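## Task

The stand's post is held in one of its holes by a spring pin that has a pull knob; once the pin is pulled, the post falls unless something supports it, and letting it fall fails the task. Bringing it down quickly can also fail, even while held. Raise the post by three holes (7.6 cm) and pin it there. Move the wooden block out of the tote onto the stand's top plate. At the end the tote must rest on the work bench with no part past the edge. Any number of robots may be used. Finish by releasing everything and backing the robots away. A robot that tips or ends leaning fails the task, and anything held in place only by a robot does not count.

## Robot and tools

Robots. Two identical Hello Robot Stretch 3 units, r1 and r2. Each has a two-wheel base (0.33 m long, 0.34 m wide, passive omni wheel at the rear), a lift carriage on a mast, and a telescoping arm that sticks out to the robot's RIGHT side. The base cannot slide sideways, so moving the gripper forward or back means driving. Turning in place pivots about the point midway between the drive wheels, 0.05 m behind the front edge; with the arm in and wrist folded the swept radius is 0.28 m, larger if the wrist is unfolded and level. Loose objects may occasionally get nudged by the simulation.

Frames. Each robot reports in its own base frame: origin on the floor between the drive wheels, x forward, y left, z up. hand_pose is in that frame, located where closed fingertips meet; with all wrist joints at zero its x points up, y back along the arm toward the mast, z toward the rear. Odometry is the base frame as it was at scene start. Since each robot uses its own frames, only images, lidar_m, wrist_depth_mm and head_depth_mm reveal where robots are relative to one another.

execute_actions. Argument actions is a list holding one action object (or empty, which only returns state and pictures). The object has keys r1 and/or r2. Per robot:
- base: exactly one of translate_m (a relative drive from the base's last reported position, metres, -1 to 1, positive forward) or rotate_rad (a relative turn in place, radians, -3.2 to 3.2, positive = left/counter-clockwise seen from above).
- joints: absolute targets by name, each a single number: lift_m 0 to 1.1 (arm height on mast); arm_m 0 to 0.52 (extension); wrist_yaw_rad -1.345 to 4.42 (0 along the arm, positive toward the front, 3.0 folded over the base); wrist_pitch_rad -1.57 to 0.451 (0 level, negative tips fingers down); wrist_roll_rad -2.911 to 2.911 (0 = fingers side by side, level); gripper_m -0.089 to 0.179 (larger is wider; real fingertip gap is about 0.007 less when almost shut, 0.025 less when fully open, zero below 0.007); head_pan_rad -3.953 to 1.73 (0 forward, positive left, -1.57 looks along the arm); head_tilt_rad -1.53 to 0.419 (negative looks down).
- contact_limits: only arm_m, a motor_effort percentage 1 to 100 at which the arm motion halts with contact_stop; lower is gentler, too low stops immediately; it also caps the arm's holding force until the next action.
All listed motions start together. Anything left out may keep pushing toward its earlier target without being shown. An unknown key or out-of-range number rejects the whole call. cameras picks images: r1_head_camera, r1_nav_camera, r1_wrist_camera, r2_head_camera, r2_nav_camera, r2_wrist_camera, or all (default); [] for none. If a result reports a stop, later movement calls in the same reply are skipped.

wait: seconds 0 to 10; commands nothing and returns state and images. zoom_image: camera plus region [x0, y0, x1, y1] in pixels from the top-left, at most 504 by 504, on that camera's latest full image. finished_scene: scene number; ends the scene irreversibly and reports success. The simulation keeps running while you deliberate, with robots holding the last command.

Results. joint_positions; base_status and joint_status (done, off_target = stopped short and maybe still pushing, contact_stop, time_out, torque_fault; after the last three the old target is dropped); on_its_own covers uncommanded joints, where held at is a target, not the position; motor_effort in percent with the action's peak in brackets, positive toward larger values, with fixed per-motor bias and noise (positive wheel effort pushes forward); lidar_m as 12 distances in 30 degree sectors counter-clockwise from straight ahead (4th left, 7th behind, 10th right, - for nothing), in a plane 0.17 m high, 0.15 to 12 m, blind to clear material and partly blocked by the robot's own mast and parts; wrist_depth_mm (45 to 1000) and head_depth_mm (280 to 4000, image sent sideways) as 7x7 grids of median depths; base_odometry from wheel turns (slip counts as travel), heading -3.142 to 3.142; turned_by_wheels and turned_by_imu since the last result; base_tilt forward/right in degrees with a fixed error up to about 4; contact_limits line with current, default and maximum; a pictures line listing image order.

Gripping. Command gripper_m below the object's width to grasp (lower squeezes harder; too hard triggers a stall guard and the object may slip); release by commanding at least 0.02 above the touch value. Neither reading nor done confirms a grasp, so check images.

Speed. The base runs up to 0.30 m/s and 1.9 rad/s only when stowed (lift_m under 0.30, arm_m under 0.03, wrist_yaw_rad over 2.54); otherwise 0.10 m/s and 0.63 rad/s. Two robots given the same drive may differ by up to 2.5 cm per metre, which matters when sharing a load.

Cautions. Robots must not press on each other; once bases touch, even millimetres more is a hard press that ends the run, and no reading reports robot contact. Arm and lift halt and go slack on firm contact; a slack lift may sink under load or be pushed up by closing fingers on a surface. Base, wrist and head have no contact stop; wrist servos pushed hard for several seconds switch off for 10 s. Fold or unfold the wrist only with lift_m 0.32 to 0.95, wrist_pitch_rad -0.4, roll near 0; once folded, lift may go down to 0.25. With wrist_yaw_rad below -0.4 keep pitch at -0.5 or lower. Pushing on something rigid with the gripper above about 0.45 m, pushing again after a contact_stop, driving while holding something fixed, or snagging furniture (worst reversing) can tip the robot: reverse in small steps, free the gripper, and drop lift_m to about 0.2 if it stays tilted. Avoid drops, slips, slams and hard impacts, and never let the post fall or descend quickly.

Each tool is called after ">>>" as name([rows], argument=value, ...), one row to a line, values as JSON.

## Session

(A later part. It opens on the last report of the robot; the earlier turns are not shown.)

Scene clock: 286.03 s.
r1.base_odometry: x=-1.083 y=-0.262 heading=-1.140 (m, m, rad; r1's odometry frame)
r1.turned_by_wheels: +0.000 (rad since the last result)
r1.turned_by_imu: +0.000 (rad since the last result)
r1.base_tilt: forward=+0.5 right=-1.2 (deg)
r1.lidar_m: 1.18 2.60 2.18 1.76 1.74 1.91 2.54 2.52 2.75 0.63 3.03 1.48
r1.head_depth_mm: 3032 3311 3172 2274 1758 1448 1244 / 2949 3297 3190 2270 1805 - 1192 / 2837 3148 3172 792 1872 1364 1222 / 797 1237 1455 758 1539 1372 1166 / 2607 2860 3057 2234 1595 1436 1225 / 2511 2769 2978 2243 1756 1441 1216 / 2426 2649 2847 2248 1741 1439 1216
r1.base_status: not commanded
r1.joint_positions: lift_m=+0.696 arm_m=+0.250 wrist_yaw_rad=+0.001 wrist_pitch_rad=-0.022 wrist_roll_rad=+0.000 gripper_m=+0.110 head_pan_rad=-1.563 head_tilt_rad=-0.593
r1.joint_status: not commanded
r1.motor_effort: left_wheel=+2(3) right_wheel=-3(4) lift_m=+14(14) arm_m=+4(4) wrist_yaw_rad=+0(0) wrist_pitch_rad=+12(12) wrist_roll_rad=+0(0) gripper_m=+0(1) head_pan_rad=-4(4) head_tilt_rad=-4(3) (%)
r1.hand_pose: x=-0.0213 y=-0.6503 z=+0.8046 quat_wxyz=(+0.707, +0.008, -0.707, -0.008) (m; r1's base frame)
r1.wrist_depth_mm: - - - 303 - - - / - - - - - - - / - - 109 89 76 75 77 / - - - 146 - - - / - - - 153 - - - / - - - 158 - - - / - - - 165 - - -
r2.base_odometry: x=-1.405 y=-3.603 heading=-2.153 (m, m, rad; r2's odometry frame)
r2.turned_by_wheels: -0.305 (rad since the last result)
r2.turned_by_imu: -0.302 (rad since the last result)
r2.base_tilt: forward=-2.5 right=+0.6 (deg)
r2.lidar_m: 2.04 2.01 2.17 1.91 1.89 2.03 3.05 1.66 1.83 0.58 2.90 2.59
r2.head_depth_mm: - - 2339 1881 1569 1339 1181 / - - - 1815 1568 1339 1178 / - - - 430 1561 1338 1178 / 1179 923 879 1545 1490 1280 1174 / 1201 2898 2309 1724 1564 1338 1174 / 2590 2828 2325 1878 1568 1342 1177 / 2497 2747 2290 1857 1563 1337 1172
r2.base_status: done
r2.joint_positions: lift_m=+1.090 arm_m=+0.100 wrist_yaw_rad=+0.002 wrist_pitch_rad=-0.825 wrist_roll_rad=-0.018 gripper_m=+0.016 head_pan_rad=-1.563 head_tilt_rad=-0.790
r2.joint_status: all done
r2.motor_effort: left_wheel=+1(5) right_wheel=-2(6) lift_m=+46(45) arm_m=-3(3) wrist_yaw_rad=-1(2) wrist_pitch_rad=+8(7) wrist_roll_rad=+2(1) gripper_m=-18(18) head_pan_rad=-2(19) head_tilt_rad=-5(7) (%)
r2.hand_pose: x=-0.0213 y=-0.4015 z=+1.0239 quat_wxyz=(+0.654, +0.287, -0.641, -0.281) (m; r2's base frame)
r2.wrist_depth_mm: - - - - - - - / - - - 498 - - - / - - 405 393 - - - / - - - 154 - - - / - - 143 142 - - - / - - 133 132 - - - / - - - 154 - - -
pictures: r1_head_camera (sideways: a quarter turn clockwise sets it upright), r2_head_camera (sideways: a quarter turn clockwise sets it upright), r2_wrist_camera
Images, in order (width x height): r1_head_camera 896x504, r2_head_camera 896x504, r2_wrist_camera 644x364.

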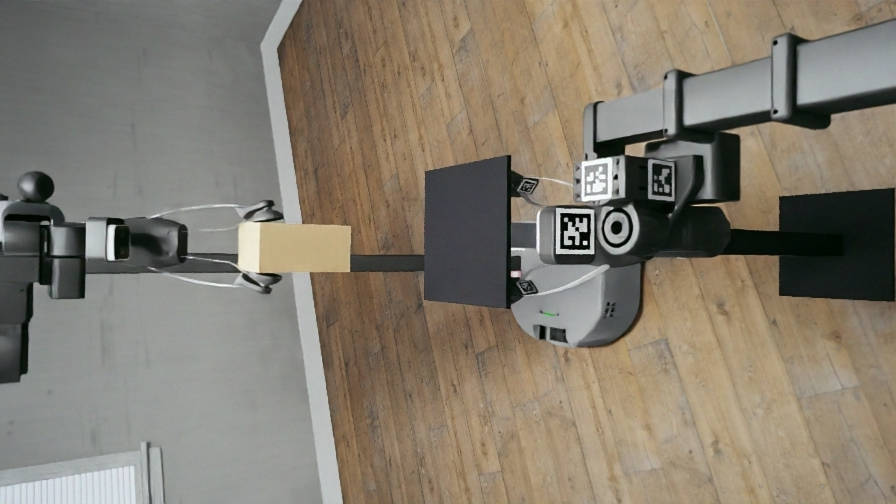

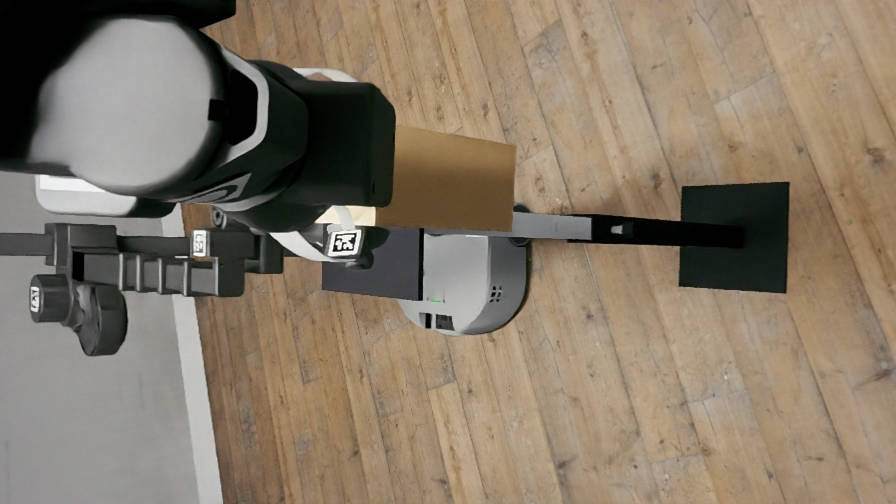

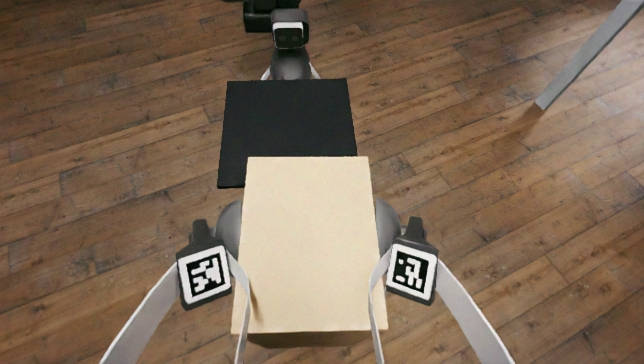

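>>> execute_actions([
  {"r2":{"base":{"translate_m":0.017},"joints":{"arm_m":0.30}},"r1":{"joints":{"gripper_m":0.055,"lift_m":0.712}}},
], cameras=[])

>>> execute_actions([
  {"r2":{"joints":{"lift_m":1.045}}},
], cameras=["r2_head_camera","r1_head_camera","r1_wrist_camera"])

Scene clock: 299.93 s.
r1.base_odometry: x=-1.083 y=-0.262 heading=-1.140 (m, m, rad; r1's odometry frame)
r1.turned_by_wheels: +0.000 (rad since the last result)
r1.turned_by_imu: -0.001 (rad since the last result)
r1.base_tilt: forward=+0.6 right=-1.1 (deg)
r1.lidar_m: 1.18 2.60 2.18 1.76 1.75 1.90 2.54 2.51 2.74 0.63 3.03 1.48
r1.head_depth_mm: 3067 3343 3207 2261 1773 1471 1250 / 2957 3275 3184 2276 1814 - 1197 / 2776 3122 2999 761 1864 1370 1221 / 637 667 659 700 1531 1372 1172 / 2578 2863 3023 2244 1614 1434 1216 / 2519 2757 2961 2238 1745 1431 1223 / 2455 2661 2840 2248 1754 1438 1217
r1.base_status: not commanded
r1.joint_positions: lift_m=+0.711 arm_m=+0.250 wrist_yaw_rad=+0.000 wrist_pitch_rad=-0.022 wrist_roll_rad=+0.000 gripper_m=+0.055 head_pan_rad=-1.563 head_tilt_rad=-0.593
r1.joint_status: all done
r1.motor_effort: left_wheel=+3(2) right_wheel=-3(3) lift_m=+34(35) arm_m=+4(4) wrist_yaw_rad=+0(0) wrist_pitch_rad=+12(12) wrist_roll_rad=+0(0) gripper_m=+0(81) head_pan_rad=-6(5) head_tilt_rad=-4(4) (%)
r1.hand_pose: x=-0.0213 y=-0.6503 z=+0.8206 quat_wxyz=(+0.707, +0.008, -0.707, -0.008) (m; r1's base frame)
r1.wrist_depth_mm: - - - 165 - - - / - - - - - - - / - - - - - - - / - 116 108 102 96 91 86 / - 82 81 150 80 - - / - - - 158 - - - / - - - 164 - - -
r2.base_odometry: x=-1.415 y=-3.617 heading=-2.153 (m, m, rad; r2's odometry frame)
r2.turned_by_wheels: +0.000 (rad since the last result)
r2.turned_by_imu: +0.000 (rad since the last result)
r2.base_tilt: forward=-2.4 right=+0.6 (deg)
r2.lidar_m: 2.02 2.00 2.15 1.91 1.90 2.04 3.06 1.67 1.85 0.58 2.88 2.57
r2.head_depth_mm: 3172 3067 2325 1875 1563 1346 1178 / 3045 3085 2337 1832 1556 1352 1183 / - 547 596 818 1532 1329 1177 / 1164 887 1511 1566 1524 1305 1177 / 2543 2900 2326 1741 1555 1336 1169 / 2583 2850 2331 1866 1554 1337 1174 / 2502 2732 2332 1859 1553 1334 1174
r2.base_status: done
r2.joint_positions: lift_m=+1.090 arm_m=+0.300 wrist_yaw_rad=+0.002 wrist_pitch_rad=-0.825 wrist_roll_rad=-0.018 gripper_m=+0.016 head_pan_rad=-1.563 head_tilt_rad=-0.790
r2.joint_status: all done
r2.motor_effort: left_wheel=+1(4) right_wheel=-2(3) lift_m=+45(45) arm_m=+4(4) wrist_yaw_rad=+0(3) wrist_pitch_rad=+7(8) wrist_roll_rad=+1(2) gripper_m=-18(18) head_pan_rad=-3(3) head_tilt_rad=-6(6) (%)
r2.hand_pose: x=-0.0213 y=-0.6007 z=+1.0239 quat_wxyz=(+0.654, +0.287, -0.641, -0.281) (m; r2's base frame)
r2.wrist_depth_mm: - - 400 - - - - / - - 380 - - - - / - - - 400 - - - / - - - 156 - - - / - - 143 142 - - - / - - 133 132 - - - / - - 279 155 - - -
pictures: none
No camera images: the call's "cameras" was empty. Leave "cameras" out to get every camera's image.

Scene clock: 301.17 s.
r1.base_odometry: x=-1.083 y=-0.262 heading=-1.140 (m, m, rad; r1's odometry frame)
r1.turned_by_wheels: +0.000 (rad since the last result)
r1.turned_by_imu: +0.000 (rad since the last result)
r1.base_tilt: forward=+0.5 right=-1.2 (deg)
r1.lidar_m: 1.18 2.60 2.19 1.76 1.75 1.90 2.54 2.51 2.74 0.63 3.00 1.48
r1.head_depth_mm: 3052 3398 3200 2277 1767 1463 1247 / 2964 3290 3145 2283 1838 - 1197 / 2776 3093 3171 758 1873 1379 1221 / 663 678 1347 697 1538 1369 1174 / 1051 2883 2990 2257 1613 1427 1227 / 2518 2786 2945 2252 1745 1432 1209 / 2409 2656 2871 2252 1750 1429 1221
r1.base_status: not commanded
r1.joint_positions: lift_m=+0.711 arm_m=+0.250 wrist_yaw_rad=+0.000 wrist_pitch_rad=-0.022 wrist_roll_rad=+0.000 gripper_m=+0.055 head_pan_rad=-1.563 head_tilt_rad=-0.593
r1.joint_status: not commanded
r1.motor_effort: left_wheel=+2(1) right_wheel=-3(3) lift_m=+33(33) arm_m=+4(4) wrist_yaw_rad=+0(0) wrist_pitch_rad=+12(12) wrist_roll_rad=+0(0) gripper_m=+0(1) head_pan_rad=-4(5) head_tilt_rad=-4(4) (%)
r1.hand_pose: x=-0.0213 y=-0.6503 z=+0.8206 quat_wxyz=(+0.707, +0.008, -0.707, -0.008) (m; r1's base frame)
r1.wrist_depth_mm: - - - 113 114 - - / - - - 117 - - - / - - - 164 194 - - / - 116 108 102 96 91 86 / - 82 81 150 80 - - / - - - 157 - - - / - - - 164 - - -
r2.base_odometry: x=-1.415 y=-3.617 heading=-2.153 (m, m, rad; r2's odometry frame)
r2.turned_by_wheels: +0.000 (rad since the last result)
r2.turned_by_imu: +0.000 (rad since the last result)
r2.base_tilt: forward=-2.4 right=+0.6 (deg)
r2.lidar_m: 2.02 2.00 2.15 1.91 1.90 2.04 3.07 1.67 1.84 0.58 2.89 2.57
r2.head_depth_mm: - 3091 2349 1880 1565 1346 1178 / - 3093 2347 1831 1561 1344 1179 / - - 599 815 1524 1339 1174 / 1161 889 1533 1573 1528 1305 1174 / 2573 2893 2313 1737 1567 1347 1177 / 2583 2821 2328 1851 1558 1340 1176 / 2515 2765 2310 1865 1559 1340 1174
r2.base_status: not commanded
r2.joint_positions: lift_m=+1.045 arm_m=+0.300 wrist_yaw_rad=+0.002 wrist_pitch_rad=-0.825 wrist_roll_rad=-0.018 gripper_m=+0.016 head_pan_rad=-1.563 head_tilt_rad=-0.790
r2.joint_status: all done
r2.motor_effort: left_wheel=+2(2) right_wheel=-2(2) lift_m=+38(41) arm_m=+4(4) wrist_yaw_rad=-1(1) wrist_pitch_rad=+8(8) wrist_roll_rad=+1(2) gripper_m=-18(18) head_pan_rad=-2(2) head_tilt_rad=-6(6) (%)
r2.hand_pose: x=-0.0213 y=-0.6007 z=+0.9791 quat_wxyz=(+0.654, +0.287, -0.641, -0.281) (m; r2's base frame)
r2.wrist_depth_mm: - - 327 - - - - / - - - 371 - - - / - - - 363 - - - / - - - 156 - - - / - - 145 143 - - - / - - 133 131 257 - - / 1000 - 236 154 - - -
pictures: r1_head_camera (sideways: a quarter turn clockwise sets it upright), r1_wrist_camera, r2_head_camera (sideways: a quarter turn clockwise sets it upright)
Images, in order (width x height): r1_head_camera 896x504, r1_wrist_camera 644x364, r2_head_camera 896x504.

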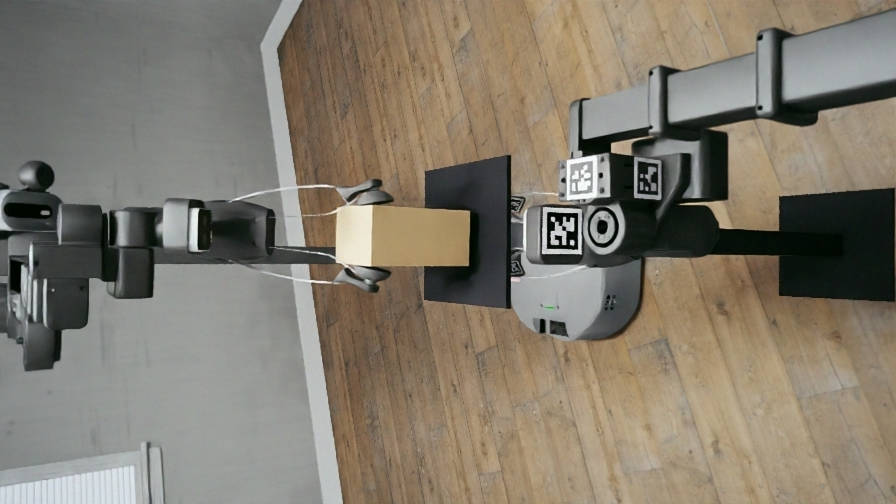

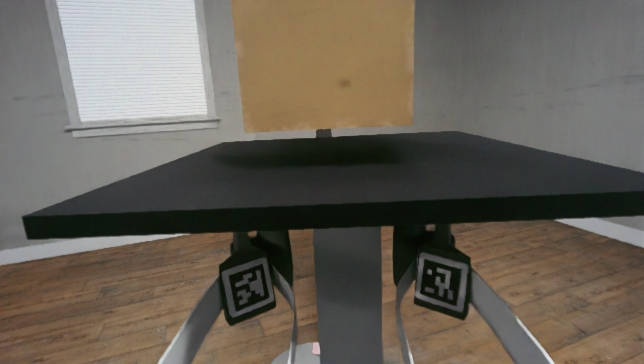

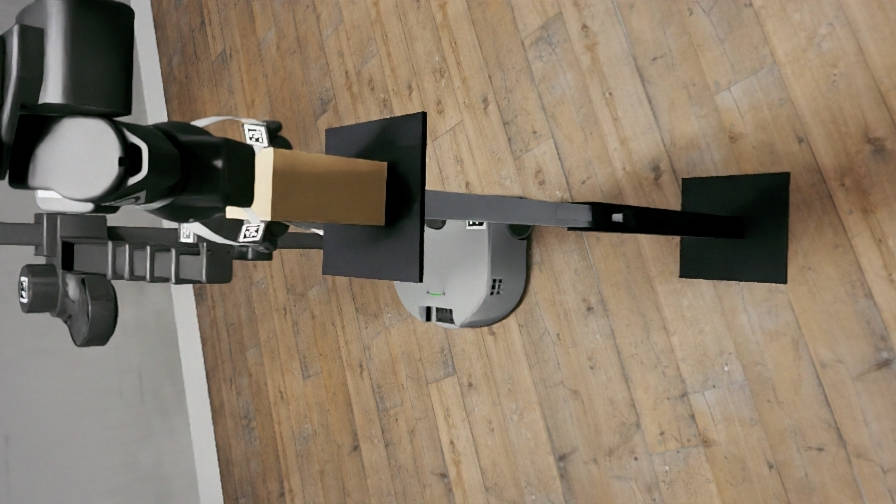

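>>> execute_actions([
  {"r2":{"joints":{"lift_m":1.027}},"r1":{"joints":{"lift_m":0.725}}},
], cameras=["r1_wrist_camera"])

Scene clock: 316.57 s.
r1.base_odometry: x=-1.083 y=-0.262 heading=-1.140 (m, m, rad; r1's odometry frame)
r1.turned_by_wheels: +0.000 (rad since the last result)
r1.turned_by_imu: -0.001 (rad since the last result)
r1.base_tilt: forward=+0.5 right=-1.2 (deg)
r1.lidar_m: 1.18 2.60 2.18 1.76 1.75 1.91 2.54 2.52 2.75 0.63 3.03 1.48
r1.head_depth_mm: 3073 3323 3180 2274 1776 1476 - / 2945 3274 3192 2260 1886 - 1203 / 2800 3089 3187 757 1879 1381 1217 / 798 682 699 678 1582 1358 1168 / 1061 2858 3038 2236 1611 1434 1212 / 2500 2731 2975 2236 1756 1437 1220 / 2427 2676 2824 2268 1751 1429 1224
r1.base_status: not commanded
r1.joint_positions: lift_m=+0.724 arm_m=+0.250 wrist_yaw_rad=+0.000 wrist_pitch_rad=-0.022 wrist_roll_rad=+0.000 gripper_m=+0.055 head_pan_rad=-1.563 head_tilt_rad=-0.593
r1.joint_status: all done
r1.motor_effort: left_wheel=+2(2) right_wheel=-3(3) lift_m=+33(33) arm_m=+4(4) wrist_yaw_rad=-1(0) wrist_pitch_rad=+12(12) wrist_roll_rad=+0(0) gripper_m=+0(0) head_pan_rad=-4(5) head_tilt_rad=-4(4) (%)
r1.hand_pose: x=-0.0213 y=-0.6503 z=+0.8336 quat_wxyz=(+0.707, +0.008, -0.707, -0.008) (m; r1's base frame)
r1.wrist_depth_mm: - - - 110 110 - - / - - - 113 113 - - / - - - 117 117 - - / - - 151 121 121 144 - / - 104 100 96 93 90 87 / - - 83 157 83 - - / - - - 164 - - -
r2.base_odometry: x=-1.415 y=-3.617 heading=-2.153 (m, m, rad; r2's odometry frame)
r2.turned_by_wheels: +0.000 (rad since the last result)
r2.turned_by_imu: +0.000 (rad since the last result)
r2.base_tilt: forward=-2.3 right=+0.5 (deg)
r2.lidar_m: 2.02 2.00 2.15 1.92 1.90 2.04 3.04 1.67 1.85 0.58 2.89 2.58
r2.head_depth_mm: 3015 2976 2351 1873 1569 1341 1182 / - 2958 2351 1825 1566 1342 1174 / - - 614 814 1531 1330 1178 / 1161 869 1566 1577 1518 1300 1172 / 2548 2905 2301 1735 1558 1341 1176 / 2603 2833 2334 1859 1562 1335 1177 / 2510 2744 2321 1857 1572 1337 1176
r2.base_status: not commanded
r2.joint_positions: lift_m=+1.027 arm_m=+0.300 wrist_yaw_rad=+0.002 wrist_pitch_rad=-0.808 wrist_roll_rad=-0.018 gripper_m=+0.016 head_pan_rad=-1.563 head_tilt_rad=-0.790
r2.joint_status: all done
r2.motor_effort: left_wheel=+1(2) right_wheel=-2(2) lift_m=+30(36) arm_m=+4(4) wrist_yaw_rad=-1(1) wrist_pitch_rad=+3(8) wrist_roll_rad=+1(2) gripper_m=-18(18) head_pan_rad=-3(2) head_tilt_rad=-5(5) (%)
r2.hand_pose: x=-0.0213 y=-0.6043 z=+0.9642 quat_wxyz=(+0.656, +0.281, -0.644, -0.275) (m; r2's base frame)
r2.wrist_depth_mm: - - 303 - - - - / - - - 351 - - - / - - - 339 - - - / - - - 155 - - - / - - 143 142 - - - / - - 132 131 244 - - / 958 983 222 151 948 - -
pictures: r1_wrist_camera
Images, in order (width x height): r1_wrist_camera 644x364.

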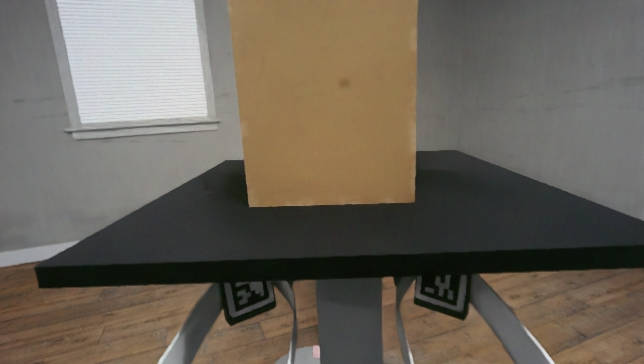

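>>> execute_actions([
  {"r2":{"joints":{"gripper_m":0.11}},"r1":{"joints":{"lift_m":0.733}}},
], cameras=[])

>>> execute_actions([
  {"r2":{"joints":{"arm_m":0.12}}},
], cameras=[])

>>> execute_actions([
  {"r2":{"joints":{"arm_m":0.0,"lift_m":0.6}}},
], cameras=[])

>>> execute_actions([
  {"r2":{"joints":{"lift_m":0.37,"wrist_pitch_rad":0.0,"gripper_m":0.07}}},
], cameras=["r2_wrist_camera","r2_head_camera"])

Scene clock: 330.93 s.
r1.base_odometry: x=-1.083 y=-0.262 heading=-1.140 (m, m, rad; r1's odometry frame)
r1.turned_by_wheels: +0.000 (rad since the last result)
r1.turned_by_imu: -0.001 (rad since the last result)
r1.base_tilt: forward=+0.5 right=-1.2 (deg)
r1.lidar_m: 1.18 2.59 2.19 1.76 1.75 1.91 2.53 2.51 2.74 0.63 3.02 1.48
r1.head_depth_mm: 3061 3461 3158 2267 1769 1474 - / 2915 3272 3162 2250 1871 - 1216 / 2785 3069 3015 760 - 1379 1224 / 798 683 1409 677 1568 1366 1174 / 1059 2878 3036 2190 1628 1450 1216 / 2516 2806 2982 2269 1742 1430 1213 / 2423 2660 2890 2237 1745 1429 1220
r1.base_status: not commanded
r1.joint_positions: lift_m=+0.732 arm_m=+0.250 wrist_yaw_rad=+0.001 wrist_pitch_rad=-0.031 wrist_roll_rad=+0.000 gripper_m=+0.055 head_pan_rad=-1.563 head_tilt_rad=-0.593
r1.joint_status: all done
r1.motor_effort: left_wheel=+2(1) right_wheel=-3(3) lift_m=+34(36) arm_m=+4(4) wrist_yaw_rad=+0(0) wrist_pitch_rad=+17(18) wrist_roll_rad=+0(0) gripper_m=+0(0) head_pan_rad=-4(5) head_tilt_rad=-3(4) (%)
r1.hand_pose: x=-0.0213 y=-0.6500 z=+0.8393 quat_wxyz=(+0.707, +0.011, -0.707, -0.011) (m; r1's base frame)
r1.wrist_depth_mm: - - 111 108 108 - - / - - - 111 112 - - / - - - 116 116 - - / - - 171 120 120 188 - / - 121 116 112 108 104 102 / - 86 87 85 84 84 83 / - - - 165 - - -
r2.base_odometry: x=-1.415 y=-3.617 heading=-2.153 (m, m, rad; r2's odometry frame)
r2.turned_by_wheels: +0.000 (rad since the last result)
r2.turned_by_imu: +0.000 (rad since the last result)
r2.base_tilt: forward=-2.5 right=+0.5 (deg)
r2.lidar_m: 2.02 2.00 2.15 1.91 1.90 2.03 3.06 1.67 1.84 0.58 2.89 2.57
r2.head_depth_mm: 3028 2967 2345 1876 1564 1347 1176 / - 2973 2251 1826 1565 1342 1177 / - - 616 813 1526 1331 1178 / 1145 861 814 1575 1530 1306 1176 / 2519 2905 2317 1747 1554 1339 1172 / 2589 2807 2321 1866 1554 1336 1176 / 2516 2783 2326 1863 1551 1332 1173
r2.base_status: not commanded
r2.joint_positions: lift_m=+1.027 arm_m=+0.300 wrist_yaw_rad=+0.002 wrist_pitch_rad=-0.808 wrist_roll_rad=-0.018 gripper_m=+0.110 head_pan_rad=-1.563 head_tilt_rad=-0.790
r2.joint_status: all done
r2.motor_effort: left_wheel=+2(1) right_wheel=-2(2) lift_m=+35(34) arm_m=+4(4) wrist_yaw_rad=-1(1) wrist_pitch_rad=+2(3) wrist_roll_rad=+2(2) gripper_m=+0(80) head_pan_rad=-2(3) head_tilt_rad=-6(7) (%)
r2.hand_pose: x=-0.0213 y=-0.6043 z=+0.9640 quat_wxyz=(+0.656, +0.281, -0.644, -0.275) (m; r2's base frame)
r2.wrist_depth_mm: - - 306 - - - - / - - - 292 - - - / - - - 332 - - - / - - - 155 - - - / - - 146 142 279 - - / - - 134 131 251 - - / 969 945 221 164 239 - -
pictures: none
No camera images: the call's "cameras" was empty. Leave "cameras" out to get every camera's image.

Scene clock: 333.50 s.
r1.base_odometry: x=-1.083 y=-0.262 heading=-1.140 (m, m, rad; r1's odometry frame)
r1.turned_by_wheels: +0.000 (rad since the last result)
r1.turned_by_imu: +0.000 (rad since the last result)
r1.base_tilt: forward=+0.6 right=-1.2 (deg)
r1.lidar_m: 1.18 2.59 2.19 1.76 1.75 1.91 2.53 2.52 2.75 0.63 3.02 1.47
r1.head_depth_mm: 3091 3337 3159 2253 1771 1488 - / 2950 3328 3119 2261 1885 - 1213 / 2797 3080 2971 760 - 1377 1227 / 818 842 2828 677 1567 1368 1177 / 1097 2926 3051 2254 1625 1437 1218 / 2512 2765 2964 2252 1751 1433 1222 / 2456 2642 2866 2240 1737 1446 1213
r1.base_status: not commanded
r1.joint_positions: lift_m=+0.732 arm_m=+0.250 wrist_yaw_rad=+0.001 wrist_pitch_rad=-0.031 wrist_roll_rad=+0.000 gripper_m=+0.055 head_pan_rad=-1.563 head_tilt_rad=-0.593
r1.joint_status: not commanded
r1.motor_effort: left_wheel=+2(2) right_wheel=-4(4) lift_m=+35(34) arm_m=+4(3) wrist_yaw_rad=+0(0) wrist_pitch_rad=+17(17) wrist_roll_rad=+0(0) gripper_m=+1(0) head_pan_rad=-5(4) head_tilt_rad=-3(4) (%)
r1.hand_pose: x=-0.0213 y=-0.6500 z=+0.8393 quat_wxyz=(+0.707, +0.011, -0.707, -0.011) (m; r1's base frame)
r1.wrist_depth_mm: - - 111 108 108 - - / - - - 112 112 - - / - - - 116 116 - - / - - 171 120 120 188 - / - 121 116 112 108 104 101 / - 87 87 85 84 84 83 / - - - 165 - - -
r2.base_odometry: x=-1.415 y=-3.617 heading=-2.153 (m, m, rad; r2's odometry frame)
r2.turned_by_wheels: +0.000 (rad since the last result)
r2.turned_by_imu: +0.000 (rad since the last result)
r2.base_tilt: forward=-2.3 right=+0.6 (deg)
r2.lidar_m: 2.02 2.00 2.15 1.92 1.90 2.04 3.07 1.67 1.85 0.58 2.89 2.57
r2.head_depth_mm: - - - 1877 1568 1348 1181 / - - - 1804 1564 1351 1177 / 2807 - - 1722 1528 1330 1180 / 1147 860 2159 1593 1521 1301 1177 / 2534 2916 2340 1738 1562 1328 1169 / 2589 2789 2298 1864 1554 1342 1177 / 2518 2762 2309 1862 1557 1336 1173
r2.base_status: not commanded
r2.joint_positions: lift_m=+1.027 arm_m=+0.120 wrist_yaw_rad=+0.002 wrist_pitch_rad=-0.809 wrist_roll_rad=-0.018 gripper_m=+0.110 head_pan_rad=-1.563 head_tilt_rad=-0.790
r2.joint_status: all done
r2.motor_effort: left_wheel=+1(1) right_wheel=-1(1) lift_m=+34(36) arm_m=-4(4) wrist_yaw_rad=+0(2) wrist_pitch_rad=+3(3) wrist_roll_rad=+1(1) gripper_m=+0(1) head_pan_rad=-2(3) head_tilt_rad=-5(5) (%)
r2.hand_pose: x=-0.0213 y=-0.4248 z=+0.9638 quat_wxyz=(+0.656, +0.281, -0.644, -0.276) (m; r2's base frame)
r2.wrist_depth_mm: - - - 220 - - - / - - - 254 - - - / - - 331 310 - - - / - - - 449 - - - / - - - - - - - / - - - - - - - / 968 975 - - - - -
pictures: none
No camera images: the call's "cameras" was empty. Leave "cameras" out to get every camera's image.

Scene clock: 338.20 s.
r1.base_odometry: x=-1.083 y=-0.262 heading=-1.140 (m, m, rad; r1's odometry frame)
r1.turned_by_wheels: +0.000 (rad since the last result)
r1.turned_by_imu: -0.001 (rad since the last result)
r1.base_tilt: forward=+0.5 right=-1.2 (deg)
r1.lidar_m: 1.18 2.59 2.18 1.76 1.75 1.91 2.54 2.51 2.74 0.63 3.03 1.48
r1.head_depth_mm: 3026 3391 3176 2245 1780 1477 - / 2924 3244 3108 2283 1888 - 1200 / 2781 3171 3154 759 - 1370 1224 / 2660 2935 1310 676 1564 1362 1175 / 2615 2850 2798 2249 1620 1437 1219 / 2503 2796 2974 2237 1754 1425 1222 / 2422 2674 2865 2256 1742 1436 1215
r1.base_status: not commanded
r1.joint_positions: lift_m=+0.732 arm_m=+0.250 wrist_yaw_rad=+0.001 wrist_pitch_rad=-0.031 wrist_roll_rad=+0.000 gripper_m=+0.055 head_pan_rad=-1.563 head_tilt_rad=-0.593
r1.joint_status: not commanded
r1.motor_effort: left_wheel=+2(2) right_wheel=-3(3) lift_m=+34(34) arm_m=+4(3) wrist_yaw_rad=+0(0) wrist_pitch_rad=+17(17) wrist_roll_rad=+0(0) gripper_m=+0(0) head_pan_rad=-4(4) head_tilt_rad=-4(4) (%)
r1.hand_pose: x=-0.0213 y=-0.6500 z=+0.8393 quat_wxyz=(+0.707, +0.011, -0.707, -0.011) (m; r1's base frame)
r1.wrist_depth_mm: - - 111 108 108 - - / - - - 112 112 - - / - - - 116 116 - - / - - 171 120 120 188 - / - 121 116 112 108 104 101 / - 87 87 85 84 84 83 / - - - 165 - - -
r2.base_odometry: x=-1.415 y=-3.617 heading=-2.153 (m, m, rad; r2's odometry frame)
r2.turned_by_wheels: +0.000 (rad since the last result)
r2.turned_by_imu: +0.000 (rad since the last result)
r2.base_tilt: forward=-2.4 right=+0.5 (deg)
r2.lidar_m: 2.03 2.00 2.16 1.92 1.89 2.04 3.06 1.68 1.84 0.58 2.89 2.58
r2.head_depth_mm: 3099 3074 2318 1873 1565 1343 1196 / 3004 3107 2315 1820 1562 1340 1195 / 2852 3033 614 814 1525 1332 - / 1148 858 1498 1576 1527 1303 1156 / 2500 2940 2334 1730 1557 1343 1180 / 2605 2800 2327 1871 1555 1339 1178 / 2516 2738 2301 1862 1548 1335 1172
r2.base_status: not commanded
r2.joint_positions: lift_m=+0.600 arm_m=+0.000 wrist_yaw_rad=+0.002 wrist_pitch_rad=-0.809 wrist_roll_rad=-0.018 gripper_m=+0.110 head_pan_rad=-1.563 head_tilt_rad=-0.790
r2.joint_status: all done
r2.motor_effort: left_wheel=+1(2) right_wheel=-2(2) lift_m=+36(33) arm_m=-4(6) wrist_yaw_rad=-1(2) wrist_pitch_rad=+3(3) wrist_roll_rad=+1(1) gripper_m=+0(1) head_pan_rad=-3(2) head_tilt_rad=-6(6) (%)
r2.hand_pose: x=-0.0213 y=-0.3048 z=+0.5368 quat_wxyz=(+0.656, +0.281, -0.644, -0.276) (m; r2's base frame)
r2.wrist_depth_mm: - - 951 928 - - - / 948 941 927 925 - - - / 824 855 839 840 875 888 891 / 760 755 782 759 792 798 788 / 696 712 712 700 728 732 742 / 640 - 656 664 661 666 679 / 593 596 602 599 631 617 633
pictures: none
No camera images: the call's "cameras" was empty. Leave "cameras" out to get every camera's image.

Scene clock: 341.13 s.
r1.base_odometry: x=-1.083 y=-0.262 heading=-1.140 (m, m, rad; r1's odometry frame)
r1.turned_by_wheels: +0.000 (rad since the last result)
r1.turned_by_imu: +0.000 (rad since the last result)
r1.base_tilt: forward=+0.6 right=-1.2 (deg)
r1.lidar_m: 1.18 2.60 2.17 1.76 1.75 1.91 2.54 2.52 2.75 0.63 3.02 1.48
r1.head_depth_mm: 3031 3344 3127 2267 1768 1481 - / 2918 3230 3140 2256 1908 - 1211 / 2837 3155 3163 759 - 1373 1224 / 2660 2996 2979 678 1533 1369 1168 / 2597 2880 3019 2091 1618 1436 1220 / 2527 2778 2967 2235 1748 1429 1212 / 2427 2671 2809 2231 1735 1436 1216
r1.base_status: not commanded
r1.joint_positions: lift_m=+0.732 arm_m=+0.250 wrist_yaw_rad=+0.001 wrist_pitch_rad=-0.031 wrist_roll_rad=+0.000 gripper_m=+0.055 head_pan_rad=-1.563 head_tilt_rad=-0.593
r1.joint_status: not commanded
r1.motor_effort: left_wheel=+2(2) right_wheel=-4(3) lift_m=+34(34) arm_m=+3(4) wrist_yaw_rad=+0(1) wrist_pitch_rad=+17(17) wrist_roll_rad=+0(0) gripper_m=+1(0) head_pan_rad=-4(5) head_tilt_rad=-4(4) (%)
r1.hand_pose: x=-0.0213 y=-0.6500 z=+0.8393 quat_wxyz=(+0.707, +0.011, -0.707, -0.011) (m; r1's base frame)
r1.wrist_depth_mm: - - 111 108 108 - - / - - - 112 112 - - / - - - 116 116 - - / - - 172 120 120 188 - / - 121 116 112 108 104 101 / - 87 87 85 84 84 83 / - - - 165 - - -
r2.base_odometry: x=-1.415 y=-3.617 heading=-2.153 (m, m, rad; r2's odometry frame)
r2.turned_by_wheels: +0.000 (rad since the last result)
r2.turned_by_imu: +0.000 (rad since the last result)
r2.base_tilt: forward=-2.4 right=+0.6 (deg)
r2.lidar_m: 2.02 2.00 2.16 1.92 1.90 2.04 3.06 1.67 1.84 0.58 2.89 2.57
r2.head_depth_mm: 3113 3092 2317 1875 1565 1343 1177 / 2994 3100 2338 1826 1570 1343 1175 / 2865 3053 615 814 1527 1328 1198 / 1146 860 1503 1568 1521 1309 1197 / 2513 2899 2320 1737 1555 1340 1175 / 2585 2807 2314 1871 1558 1338 1174 / 2508 2743 2314 1864 1561 1338 1177
r2.base_status: not commanded
r2.joint_positions: lift_m=+0.370 arm_m=+0.000 wrist_yaw_rad=+0.002 wrist_pitch_rad=-0.023 wrist_roll_rad=-0.018 gripper_m=+0.070 head_pan_rad=-1.563 head_tilt_rad=-0.790
r2.joint_status: all done
r2.motor_effort: left_wheel=+2(1) right_wheel=-2(2) lift_m=+35(36) arm_m=-4(3) wrist_yaw_rad=-1(2) wrist_pitch_rad=+7(7) wrist_roll_rad=+1(1) gripper_m=-1(81) head_pan_rad=-2(2) head_tilt_rad=-5(6) (%)
r2.hand_pose: x=-0.0211 y=-0.4010 z=+0.4788 quat_wxyz=(+0.714, +0.009, -0.700, -0.008) (m; r2's base frame)
r2.wrist_depth_mm: - - - - - - - / - - - - - - - / - - - - - - - / - - - - - - - / - - - - - - - / 932 924 901 876 890 910 954 / 724 721 726 719 744 738 754
pictures: r2_head_camera (sideways: a quarter turn clockwise sets it upright), r2_wrist_camera
Images, in order (width x height): r2_head_camera 896x504, r2_wrist_camera 644x364.

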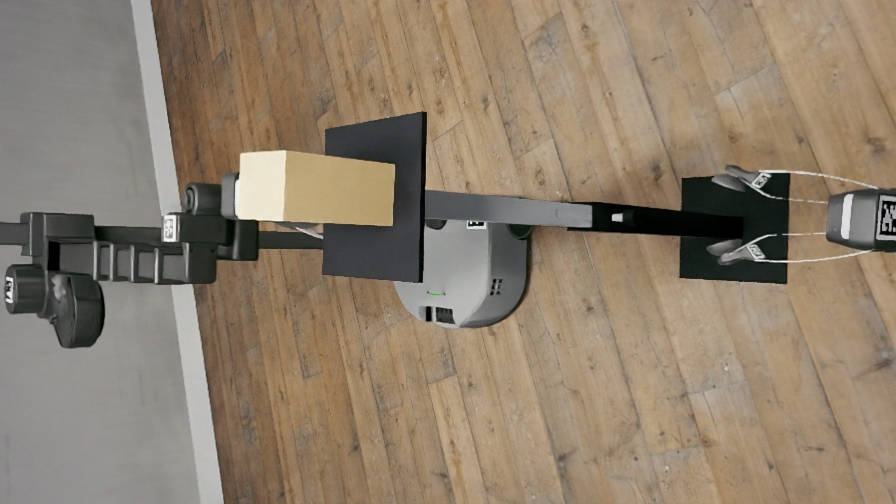

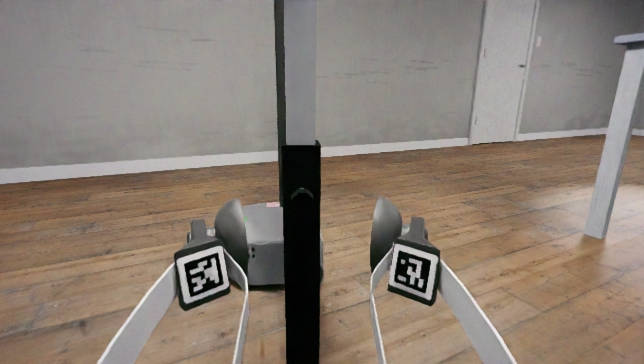

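>>> execute_actions([
  {"r2":{"base":{"translate_m":0.006},"joints":{"lift_m":0.348,"arm_m":0.09}},"r1":{"joints":{"gripper_m":0.005}}},
], cameras=["r2_wrist_camera","r1_wrist_camera"])

>>> zoom_image(camera="r2_wrist_camera", region=[200,120,420,300])

Scene clock: 359.33 s.
r1.base_odometry: x=-1.083 y=-0.262 heading=-1.140 (m, m, rad; r1's odometry frame)
r1.turned_by_wheels: +0.000 (rad since the last result)
r1.turned_by_imu: -0.001 (rad since the last result)
r1.base_tilt: forward=+0.5 right=-1.2 (deg)
r1.lidar_m: 1.18 2.59 2.18 1.77 1.75 1.91 2.54 2.51 2.75 0.63 3.03 1.48
r1.head_depth_mm: 3039 3352 3183 2251 1770 1476 - / 2914 3227 3157 2284 1877 - 1193 / 2799 3141 3126 762 - 1366 1223 / 2656 3002 2963 675 1523 1369 1172 / 2625 2863 3044 2071 1640 1438 1221 / 2509 2760 2931 2235 1745 1430 1216 / 2424 2666 2827 2252 1761 1434 1214
r1.base_status: not commanded
r1.joint_positions: lift_m=+0.732 arm_m=+0.250 wrist_yaw_rad=-0.005 wrist_pitch_rad=-0.031 wrist_roll_rad=+0.000 gripper_m=+0.006 head_pan_rad=-1.563 head_tilt_rad=-0.593
r1.joint_status: all done
r1.motor_effort: left_wheel=+1(1) right_wheel=+0(4) lift_m=+34(34) arm_m=+1(4) wrist_yaw_rad=+3(4) wrist_pitch_rad=+17(17) wrist_roll_rad=+0(0) gripper_m=-13(85) head_pan_rad=-4(5) head_tilt_rad=-4(3) (%)
r1.hand_pose: x=-0.0226 y=-0.6502 z=+0.8392 quat_wxyz=(+0.707, +0.010, -0.707, -0.013) (m; r1's base frame)
r1.wrist_depth_mm: - - 110 107 - - - / - - 113 111 - - - / - - - 115 - - - / - - 155 119 138 189 - / - 121 116 112 108 104 102 / - 85 85 85 83 83 83 / - - - 165 - - -
r2.base_odometry: x=-1.418 y=-3.622 heading=-2.153 (m, m, rad; r2's odometry frame)
r2.turned_by_wheels: +0.000 (rad since the last result)
r2.turned_by_imu: +0.000 (rad since the last result)
r2.base_tilt: forward=-2.4 right=+0.5 (deg)
r2.lidar_m: 2.02 1.99 2.14 1.92 1.90 2.04 3.06 1.68 1.85 0.58 2.88 2.56
r2.head_depth_mm: 3135 3116 2340 1875 1567 1343 1178 / 2948 3085 2327 1819 1551 1345 1200 / 2854 2919 603 794 1529 1312 1223 / 1144 861 2093 1579 1568 1306 1174 / 2530 2909 2313 1764 1551 1347 1178 / 2590 2782 2320 1867 1558 1338 1175 / 2492 2771 2316 1872 1554 1340 1178
r2.base_status: done
r2.joint_positions: lift_m=+0.348 arm_m=+0.090 wrist_yaw_rad=+0.002 wrist_pitch_rad=-0.023 wrist_roll_rad=-0.018 gripper_m=+0.070 head_pan_rad=-1.563 head_tilt_rad=-0.790
r2.joint_status: all done
r2.motor_effort: left_wheel=+1(5) right_wheel=-2(3) lift_m=+36(38) arm_m=+4(3) wrist_yaw_rad=-2(0) wrist_pitch_rad=+7(7) wrist_roll_rad=+1(1) gripper_m=-1(1) head_pan_rad=-2(2) head_tilt_rad=-6(5) (%)
r2.hand_pose: x=-0.0211 y=-0.4902 z=+0.4570 quat_wxyz=(+0.714, +0.009, -0.700, -0.008) (m; r2's base frame)
r2.wrist_depth_mm: - - - 925 - - - / - - - 920 - - - / - - - 255 - - - / - - - 247 - - - / - - 900 800 - - - / 886 880 784 809 846 904 915 / 707 703 715 647 702 711 721
pictures: r1_wrist_camera, r2_wrist_camera
Images, in order (width x height): r1_wrist_camera 644x364, r2_wrist_camera 644x364.

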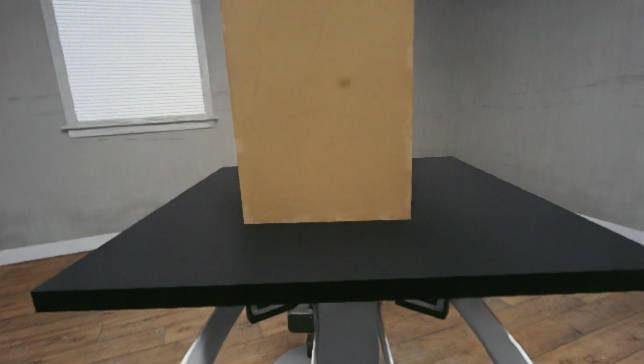

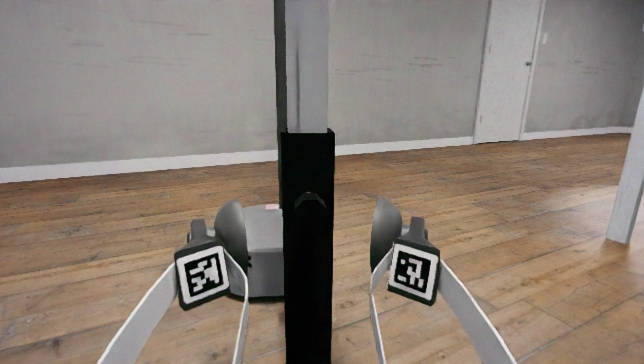

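Region (200, 120, 420, 300) of r2_wrist_camera's 644x364 image, scaled by 2.291; it fills the top 412 rows of this view, and the rest is white.

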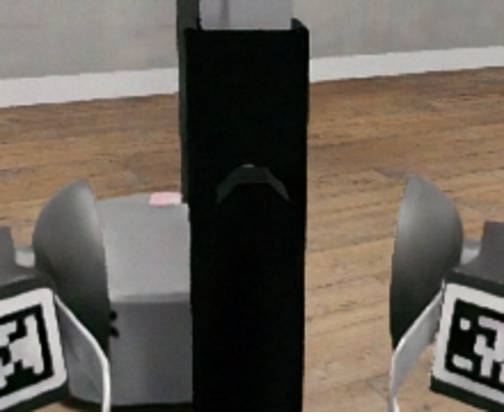

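>>> execute_actions([
  {"r2":{"joints":{"lift_m":0.343,"arm_m":0.148,"head_tilt_rad":-1.0}}},
], cameras=["r2_wrist_camera","r2_head_camera"])

>>> zoom_image(camera="r2_head_camera", region=[400,140,600,290])

Scene clock: 366.73 s.
r1.base_odometry: x=-1.083 y=-0.262 heading=-1.140 (m, m, rad; r1's odometry frame)
r1.turned_by_wheels: +0.000 (rad since the last result)
r1.turned_by_imu: -0.001 (rad since the last result)
r1.base_tilt: forward=+0.5 right=-1.1 (deg)
r1.lidar_m: 1.18 2.60 2.19 1.76 1.75 1.91 2.53 2.52 2.75 0.63 3.03 1.48
r1.head_depth_mm: 3053 3380 3223 2280 1784 1484 - / 2954 3274 3180 2275 1875 - 1197 / 2804 3144 3192 758 - 1369 1224 / 2654 2967 2924 676 1499 1353 1168 / 2596 2899 3011 2079 1649 1435 1217 / 2537 2776 2974 2240 1764 1430 1225 / 2443 2658 2840 2262 1740 1436 1211
r1.base_status: not commanded
r1.joint_positions: lift_m=+0.732 arm_m=+0.250 wrist_yaw_rad=-0.005 wrist_pitch_rad=-0.031 wrist_roll_rad=+0.000 gripper_m=+0.006 head_pan_rad=-1.563 head_tilt_rad=-0.593
r1.joint_status: not commanded
r1.motor_effort: left_wheel=+1(1) right_wheel=+0(0) lift_m=+34(34) arm_m=+1(1) wrist_yaw_rad=+3(3) wrist_pitch_rad=+17(17) wrist_roll_rad=+0(0) gripper_m=-13(12) head_pan_rad=-5(4) head_tilt_rad=-4(3) (%)
r1.hand_pose: x=-0.0226 y=-0.6502 z=+0.8392 quat_wxyz=(+0.707, +0.010, -0.707, -0.013) (m; r1's base frame)
r1.wrist_depth_mm: - - 110 107 - - - / - - 114 111 - - - / - - - 115 - - - / - - 154 119 138 189 - / - 121 116 112 108 104 102 / - 85 85 85 83 83 83 / - - - 165 - - -
r2.base_odometry: x=-1.418 y=-3.622 heading=-2.153 (m, m, rad; r2's odometry frame)
r2.turned_by_wheels: +0.000 (rad since the last result)
r2.turned_by_imu: +0.000 (rad since the last result)
r2.base_tilt: forward=-2.4 right=+0.5 (deg)
r2.lidar_m: 2.02 1.99 2.14 1.92 1.90 2.04 3.08 1.67 1.85 0.58 2.89 2.56
r2.head_depth_mm: 2571 2121 1795 1562 1386 1238 1129 / 2583 1985 1763 1561 1382 1244 - / 739 591 1580 1500 1394 1206 1153 / 1347 697 1571 1565 1376 1233 1153 / 2571 2123 1740 1560 1393 1239 1127 / 2582 2111 1807 1565 1378 1239 1127 / 2533 2110 1804 1567 1393 1242 1124
r2.base_status: not commanded
r2.joint_positions: lift_m=+0.343 arm_m=+0.148 wrist_yaw_rad=+0.002 wrist_pitch_rad=-0.022 wrist_roll_rad=-0.018 gripper_m=+0.070 head_pan_rad=-1.563 head_tilt_rad=-0.988
r2.joint_status: all done
r2.motor_effort: left_wheel=+1(1) right_wheel=-2(2) lift_m=+35(35) arm_m=+4(5) wrist_yaw_rad=-2(2) wrist_pitch_rad=+7(7) wrist_roll_rad=+2(2) gripper_m=-1(1) head_pan_rad=-3(2) head_tilt_rad=-7(26) (%)
r2.hand_pose: x=-0.0211 y=-0.5482 z=+0.4520 quat_wxyz=(+0.714, +0.009, -0.700, -0.008) (m; r2's base frame)
r2.wrist_depth_mm: - - - 173 - - - / - - - 179 - - - / - - - 184 - - - / - - - 186 - - - / - - 902 191 - - - / 873 883 740 204 853 898 943 / 688 692 687 213 701 709 711
pictures: r2_head_camera (sideways: a quarter turn clockwise sets it upright), r2_wrist_camera
Images, in order (width x height): r2_head_camera 896x504, r2_wrist_camera 644x364.

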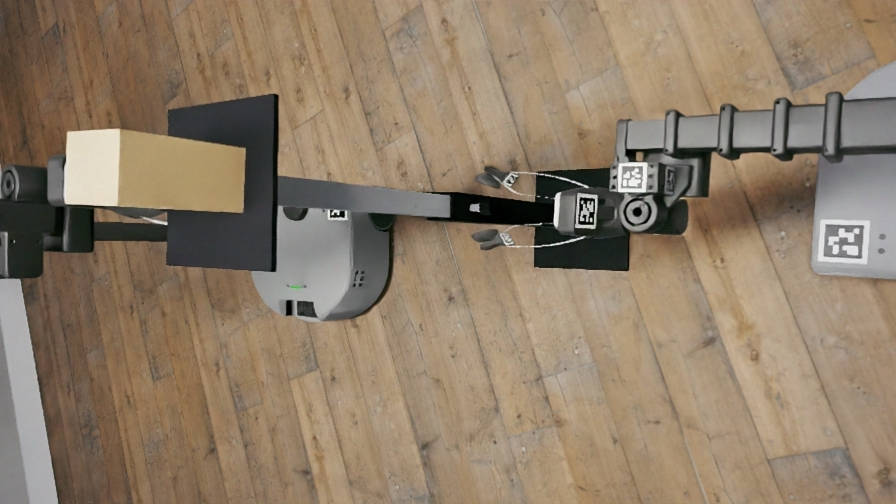

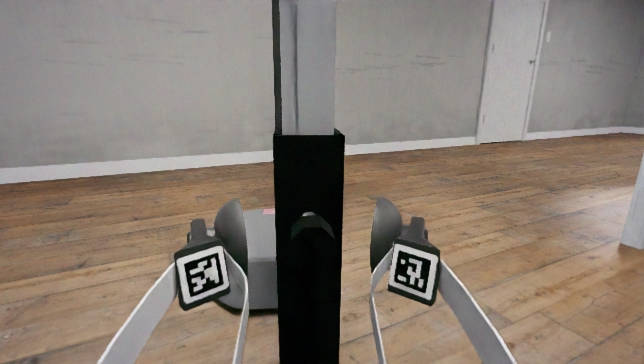

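Region (400, 140, 600, 290) of r2_head_camera's 896x504 image, scaled by 2.520, with more detail than that image has; it fills the top 378 rows of this view, and the rest is white.

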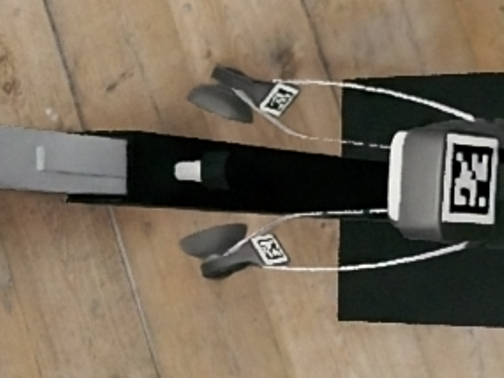

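>>> execute_actions([
  {"r2":{"joints":{"lift_m":0.339,"gripper_m":-0.015}},"r1":{"joints":{"lift_m":0.739,"gripper_m":-0.005}}},
], cameras=["r2_wrist_camera","r2_head_camera"])

>>> zoom_image(camera="r2_head_camera", region=[400,140,600,290])

Scene clock: 374.23 s.
r1.base_odometry: x=-1.083 y=-0.262 heading=-1.140 (m, m, rad; r1's odometry frame)
r1.turned_by_wheels: +0.000 (rad since the last result)
r1.turned_by_imu: -0.001 (rad since the last result)
r1.base_tilt: forward=+0.5 right=-1.1 (deg)
r1.lidar_m: 1.18 2.59 2.18 1.75 1.75 1.91 2.54 2.52 2.74 0.63 3.01 1.47
r1.head_depth_mm: 3058 3382 3161 2284 1762 1485 - / 2934 3260 3174 2244 1877 - 1208 / 2791 3132 3151 760 - 1372 1216 / 2666 2933 2981 678 1496 1377 1169 / 2660 2905 3099 2082 1651 1439 1221 / 2521 2761 2974 2248 1746 1439 1213 / 2447 2659 2830 2244 1759 1435 1213
r1.base_status: not commanded
r1.joint_positions: lift_m=+0.738 arm_m=+0.250 wrist_yaw_rad=-0.005 wrist_pitch_rad=-0.051 wrist_roll_rad=+0.000 gripper_m=-0.004 head_pan_rad=-1.563 head_tilt_rad=-0.593
r1.joint_status: all done
r1.motor_effort: left_wheel=+0(0) right_wheel=+0(0) lift_m=+36(37) arm_m=-1(1) wrist_yaw_rad=+3(4) wrist_pitch_rad=+28(29) wrist_roll_rad=+0(0) gripper_m=-16(60) head_pan_rad=-5(3) head_tilt_rad=-4(4) (%)
r1.hand_pose: x=-0.0226 y=-0.6497 z=+0.8400 quat_wxyz=(+0.707, +0.017, -0.707, -0.020) (m; r1's base frame)
r1.wrist_depth_mm: - - 108 105 106 - - / - - 112 109 - - - / - - - 114 - - - / - - 155 118 139 186 - / - 123 119 114 111 107 112 / - 88 86 84 84 84 82 / - - - 166 - - -
r2.base_odometry: x=-1.418 y=-3.622 heading=-2.153 (m, m, rad; r2's odometry frame)
r2.turned_by_wheels: +0.000 (rad since the last result)
r2.turned_by_imu: +0.000 (rad since the last result)
r2.base_tilt: forward=-2.4 right=+0.6 (deg)
r2.lidar_m: 2.02 1.99 2.14 1.92 1.90 2.04 3.05 1.68 1.85 0.58 2.89 2.56
r2.head_depth_mm: 2571 2128 1798 1562 1388 1243 1126 / 2580 1972 1760 1564 1385 1238 - / 698 590 1583 1512 1394 1206 1160 / 1350 697 1570 1572 1373 1236 1155 / 2560 2126 1731 1559 1383 1240 1122 / 2581 2117 1796 1572 1389 1244 1127 / 2544 2130 1812 1567 1380 1241 1127
r2.base_status: not commanded
r2.joint_positions: lift_m=+0.339 arm_m=+0.148 wrist_yaw_rad=-0.001 wrist_pitch_rad=-0.022 wrist_roll_rad=-0.018 gripper_m=-0.014 head_pan_rad=-1.563 head_tilt_rad=-0.988
r2.joint_status: all done
r2.motor_effort: left_wheel=+1(1) right_wheel=-1(2) lift_m=+36(31) arm_m=+1(4) wrist_yaw_rad=+1(1) wrist_pitch_rad=+7(7) wrist_roll_rad=+1(2) gripper_m=-15(89) head_pan_rad=-2(3) head_tilt_rad=-7(7) (%)
r2.hand_pose: x=-0.0217 y=-0.5485 z=+0.4480 quat_wxyz=(+0.714, +0.008, -0.700, -0.009) (m; r2's base frame)
r2.wrist_depth_mm: - - - 173 - - - / - - - 179 - - - / - - - 181 - - - / - - - 186 - - - / - - - 156 - - - / 844 883 787 203 882 916 873 / 692 695 686 213 686 690 700
pictures: r2_head_camera (sideways: a quarter turn clockwise sets it upright), r2_wrist_camera
Images, in order (width x height): r2_head_camera 896x504, r2_wrist_camera 644x364.

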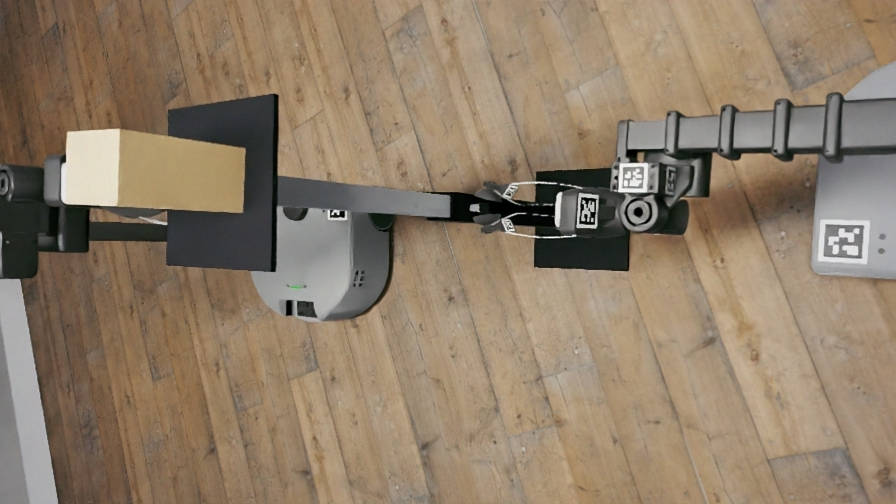

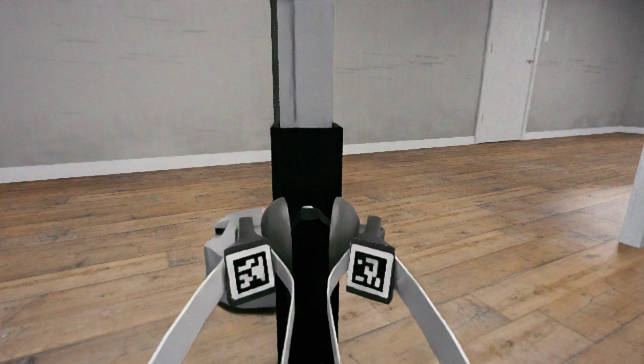

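Region (400, 140, 600, 290) of r2_head_camera's 896x504 image, scaled by 2.520, with more detail than that image has; it fills the top 378 rows of this view, and the rest is white.

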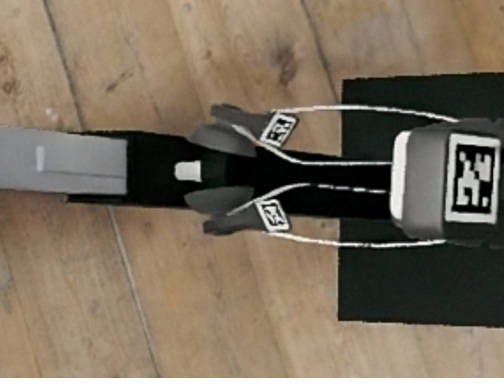

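>>> execute_actions([
  {"r1":{"joints":{"lift_m":0.747}}},
], cameras=[])

Scene clock: 386.30 s.
r1.base_odometry: x=-1.083 y=-0.262 heading=-1.140 (m, m, rad; r1's odometry frame)
r1.turned_by_wheels: +0.000 (rad since the last result)
r1.turned_by_imu: -0.001 (rad since the last result)
r1.base_tilt: forward=+0.5 right=-1.2 (deg)
r1.lidar_m: 1.18 2.60 2.18 1.76 1.75 1.91 2.54 2.51 2.75 0.63 3.01 1.48
r1.head_depth_mm: 3037 3365 3169 2278 1760 1486 - / 2977 3264 3179 2271 1893 1398 1200 / 2789 3116 3184 775 - 1391 1218 / 2665 2954 2980 679 1512 1368 1169 / 2616 2840 3045 2086 1642 1435 1217 / 2525 2754 2966 2220 1760 1431 1216 / 2442 2650 2865 2223 1754 1439 1217
r1.base_status: not commanded
r1.joint_positions: lift_m=+0.746 arm_m=+0.250 wrist_yaw_rad=-0.005 wrist_pitch_rad=-0.079 wrist_roll_rad=+0.000 gripper_m=-0.004 head_pan_rad=-1.563 head_tilt_rad=-0.593
r1.joint_status: all done
r1.on_its_own: wrist_pitch_rad is at rest, and its effort (+43) is outside its rest range (-20 to +32)
r1.motor_effort: left_wheel=+1(1) right_wheel=+0(0) lift_m=+38(39) arm_m=-1(1) wrist_yaw_rad=+3(4) wrist_pitch_rad=+43(45) wrist_roll_rad=+0(0) gripper_m=-16(17) head_pan_rad=-5(4) head_tilt_rad=-4(4) (%)
r1.hand_pose: x=-0.0226 y=-0.6486 z=+0.8408 quat_wxyz=(+0.707, +0.026, -0.706, -0.030) (m; r1's base frame)
r1.wrist_depth_mm: - - 106 104 104 - - / - - 111 108 109 - - / - - - 113 - - - / - - 156 118 141 205 - / - 135 122 118 114 111 124 / - 92 90 88 86 84 83 / - - - 168 - - -
r2.base_odometry: x=-1.418 y=-3.622 heading=-2.153 (m, m, rad; r2's odometry frame)
r2.turned_by_wheels: +0.000 (rad since the last result)
r2.turned_by_imu: +0.000 (rad since the last result)
r2.base_tilt: forward=-2.3 right=+0.6 (deg)
r2.lidar_m: 2.02 1.99 2.14 1.91 1.90 2.03 3.06 1.67 1.85 0.58 2.88 2.56
r2.head_depth_mm: 2582 2131 1807 1565 1384 1240 1127 / 2568 1976 1775 1575 1380 1239 - / 690 590 1584 1505 1394 1209 1152 / 1345 697 1571 1555 1370 1244 1156 / 2572 2115 1730 1564 1385 1241 1124 / 2589 2120 1801 1566 1386 1246 1125 / 2545 2127 1793 1562 1384 1243 1127
r2.base_status: not commanded
r2.joint_positions: lift_m=+0.339 arm_m=+0.148 wrist_yaw_rad=-0.001 wrist_pitch_rad=-0.022 wrist_roll_rad=-0.018 gripper_m=-0.014 head_pan_rad=-1.563 head_tilt_rad=-0.988
r2.joint_status: not commanded
r2.motor_effort: left_wheel=+1(1) right_wheel=-1(1) lift_m=+36(35) arm_m=+2(1) wrist_yaw_rad=+0(0) wrist_pitch_rad=+7(7) wrist_roll_rad=+1(2) gripper_m=-15(14) head_pan_rad=-2(2) head_tilt_rad=-8(7) (%)
r2.hand_pose: x=-0.0217 y=-0.5485 z=+0.4480 quat_wxyz=(+0.714, +0.008, -0.700, -0.009) (m; r2's base frame)
r2.wrist_depth_mm: - - - 173 - - - / - - - 179 - - - / - - - 181 - - - / - - - 186 - - - / - - - 155 - - - / 867 848 776 202 884 902 898 / 688 680 702 211 714 689 688
pictures: none
No camera images: the call's "cameras" was empty. Leave "cameras" out to get every camera's image.


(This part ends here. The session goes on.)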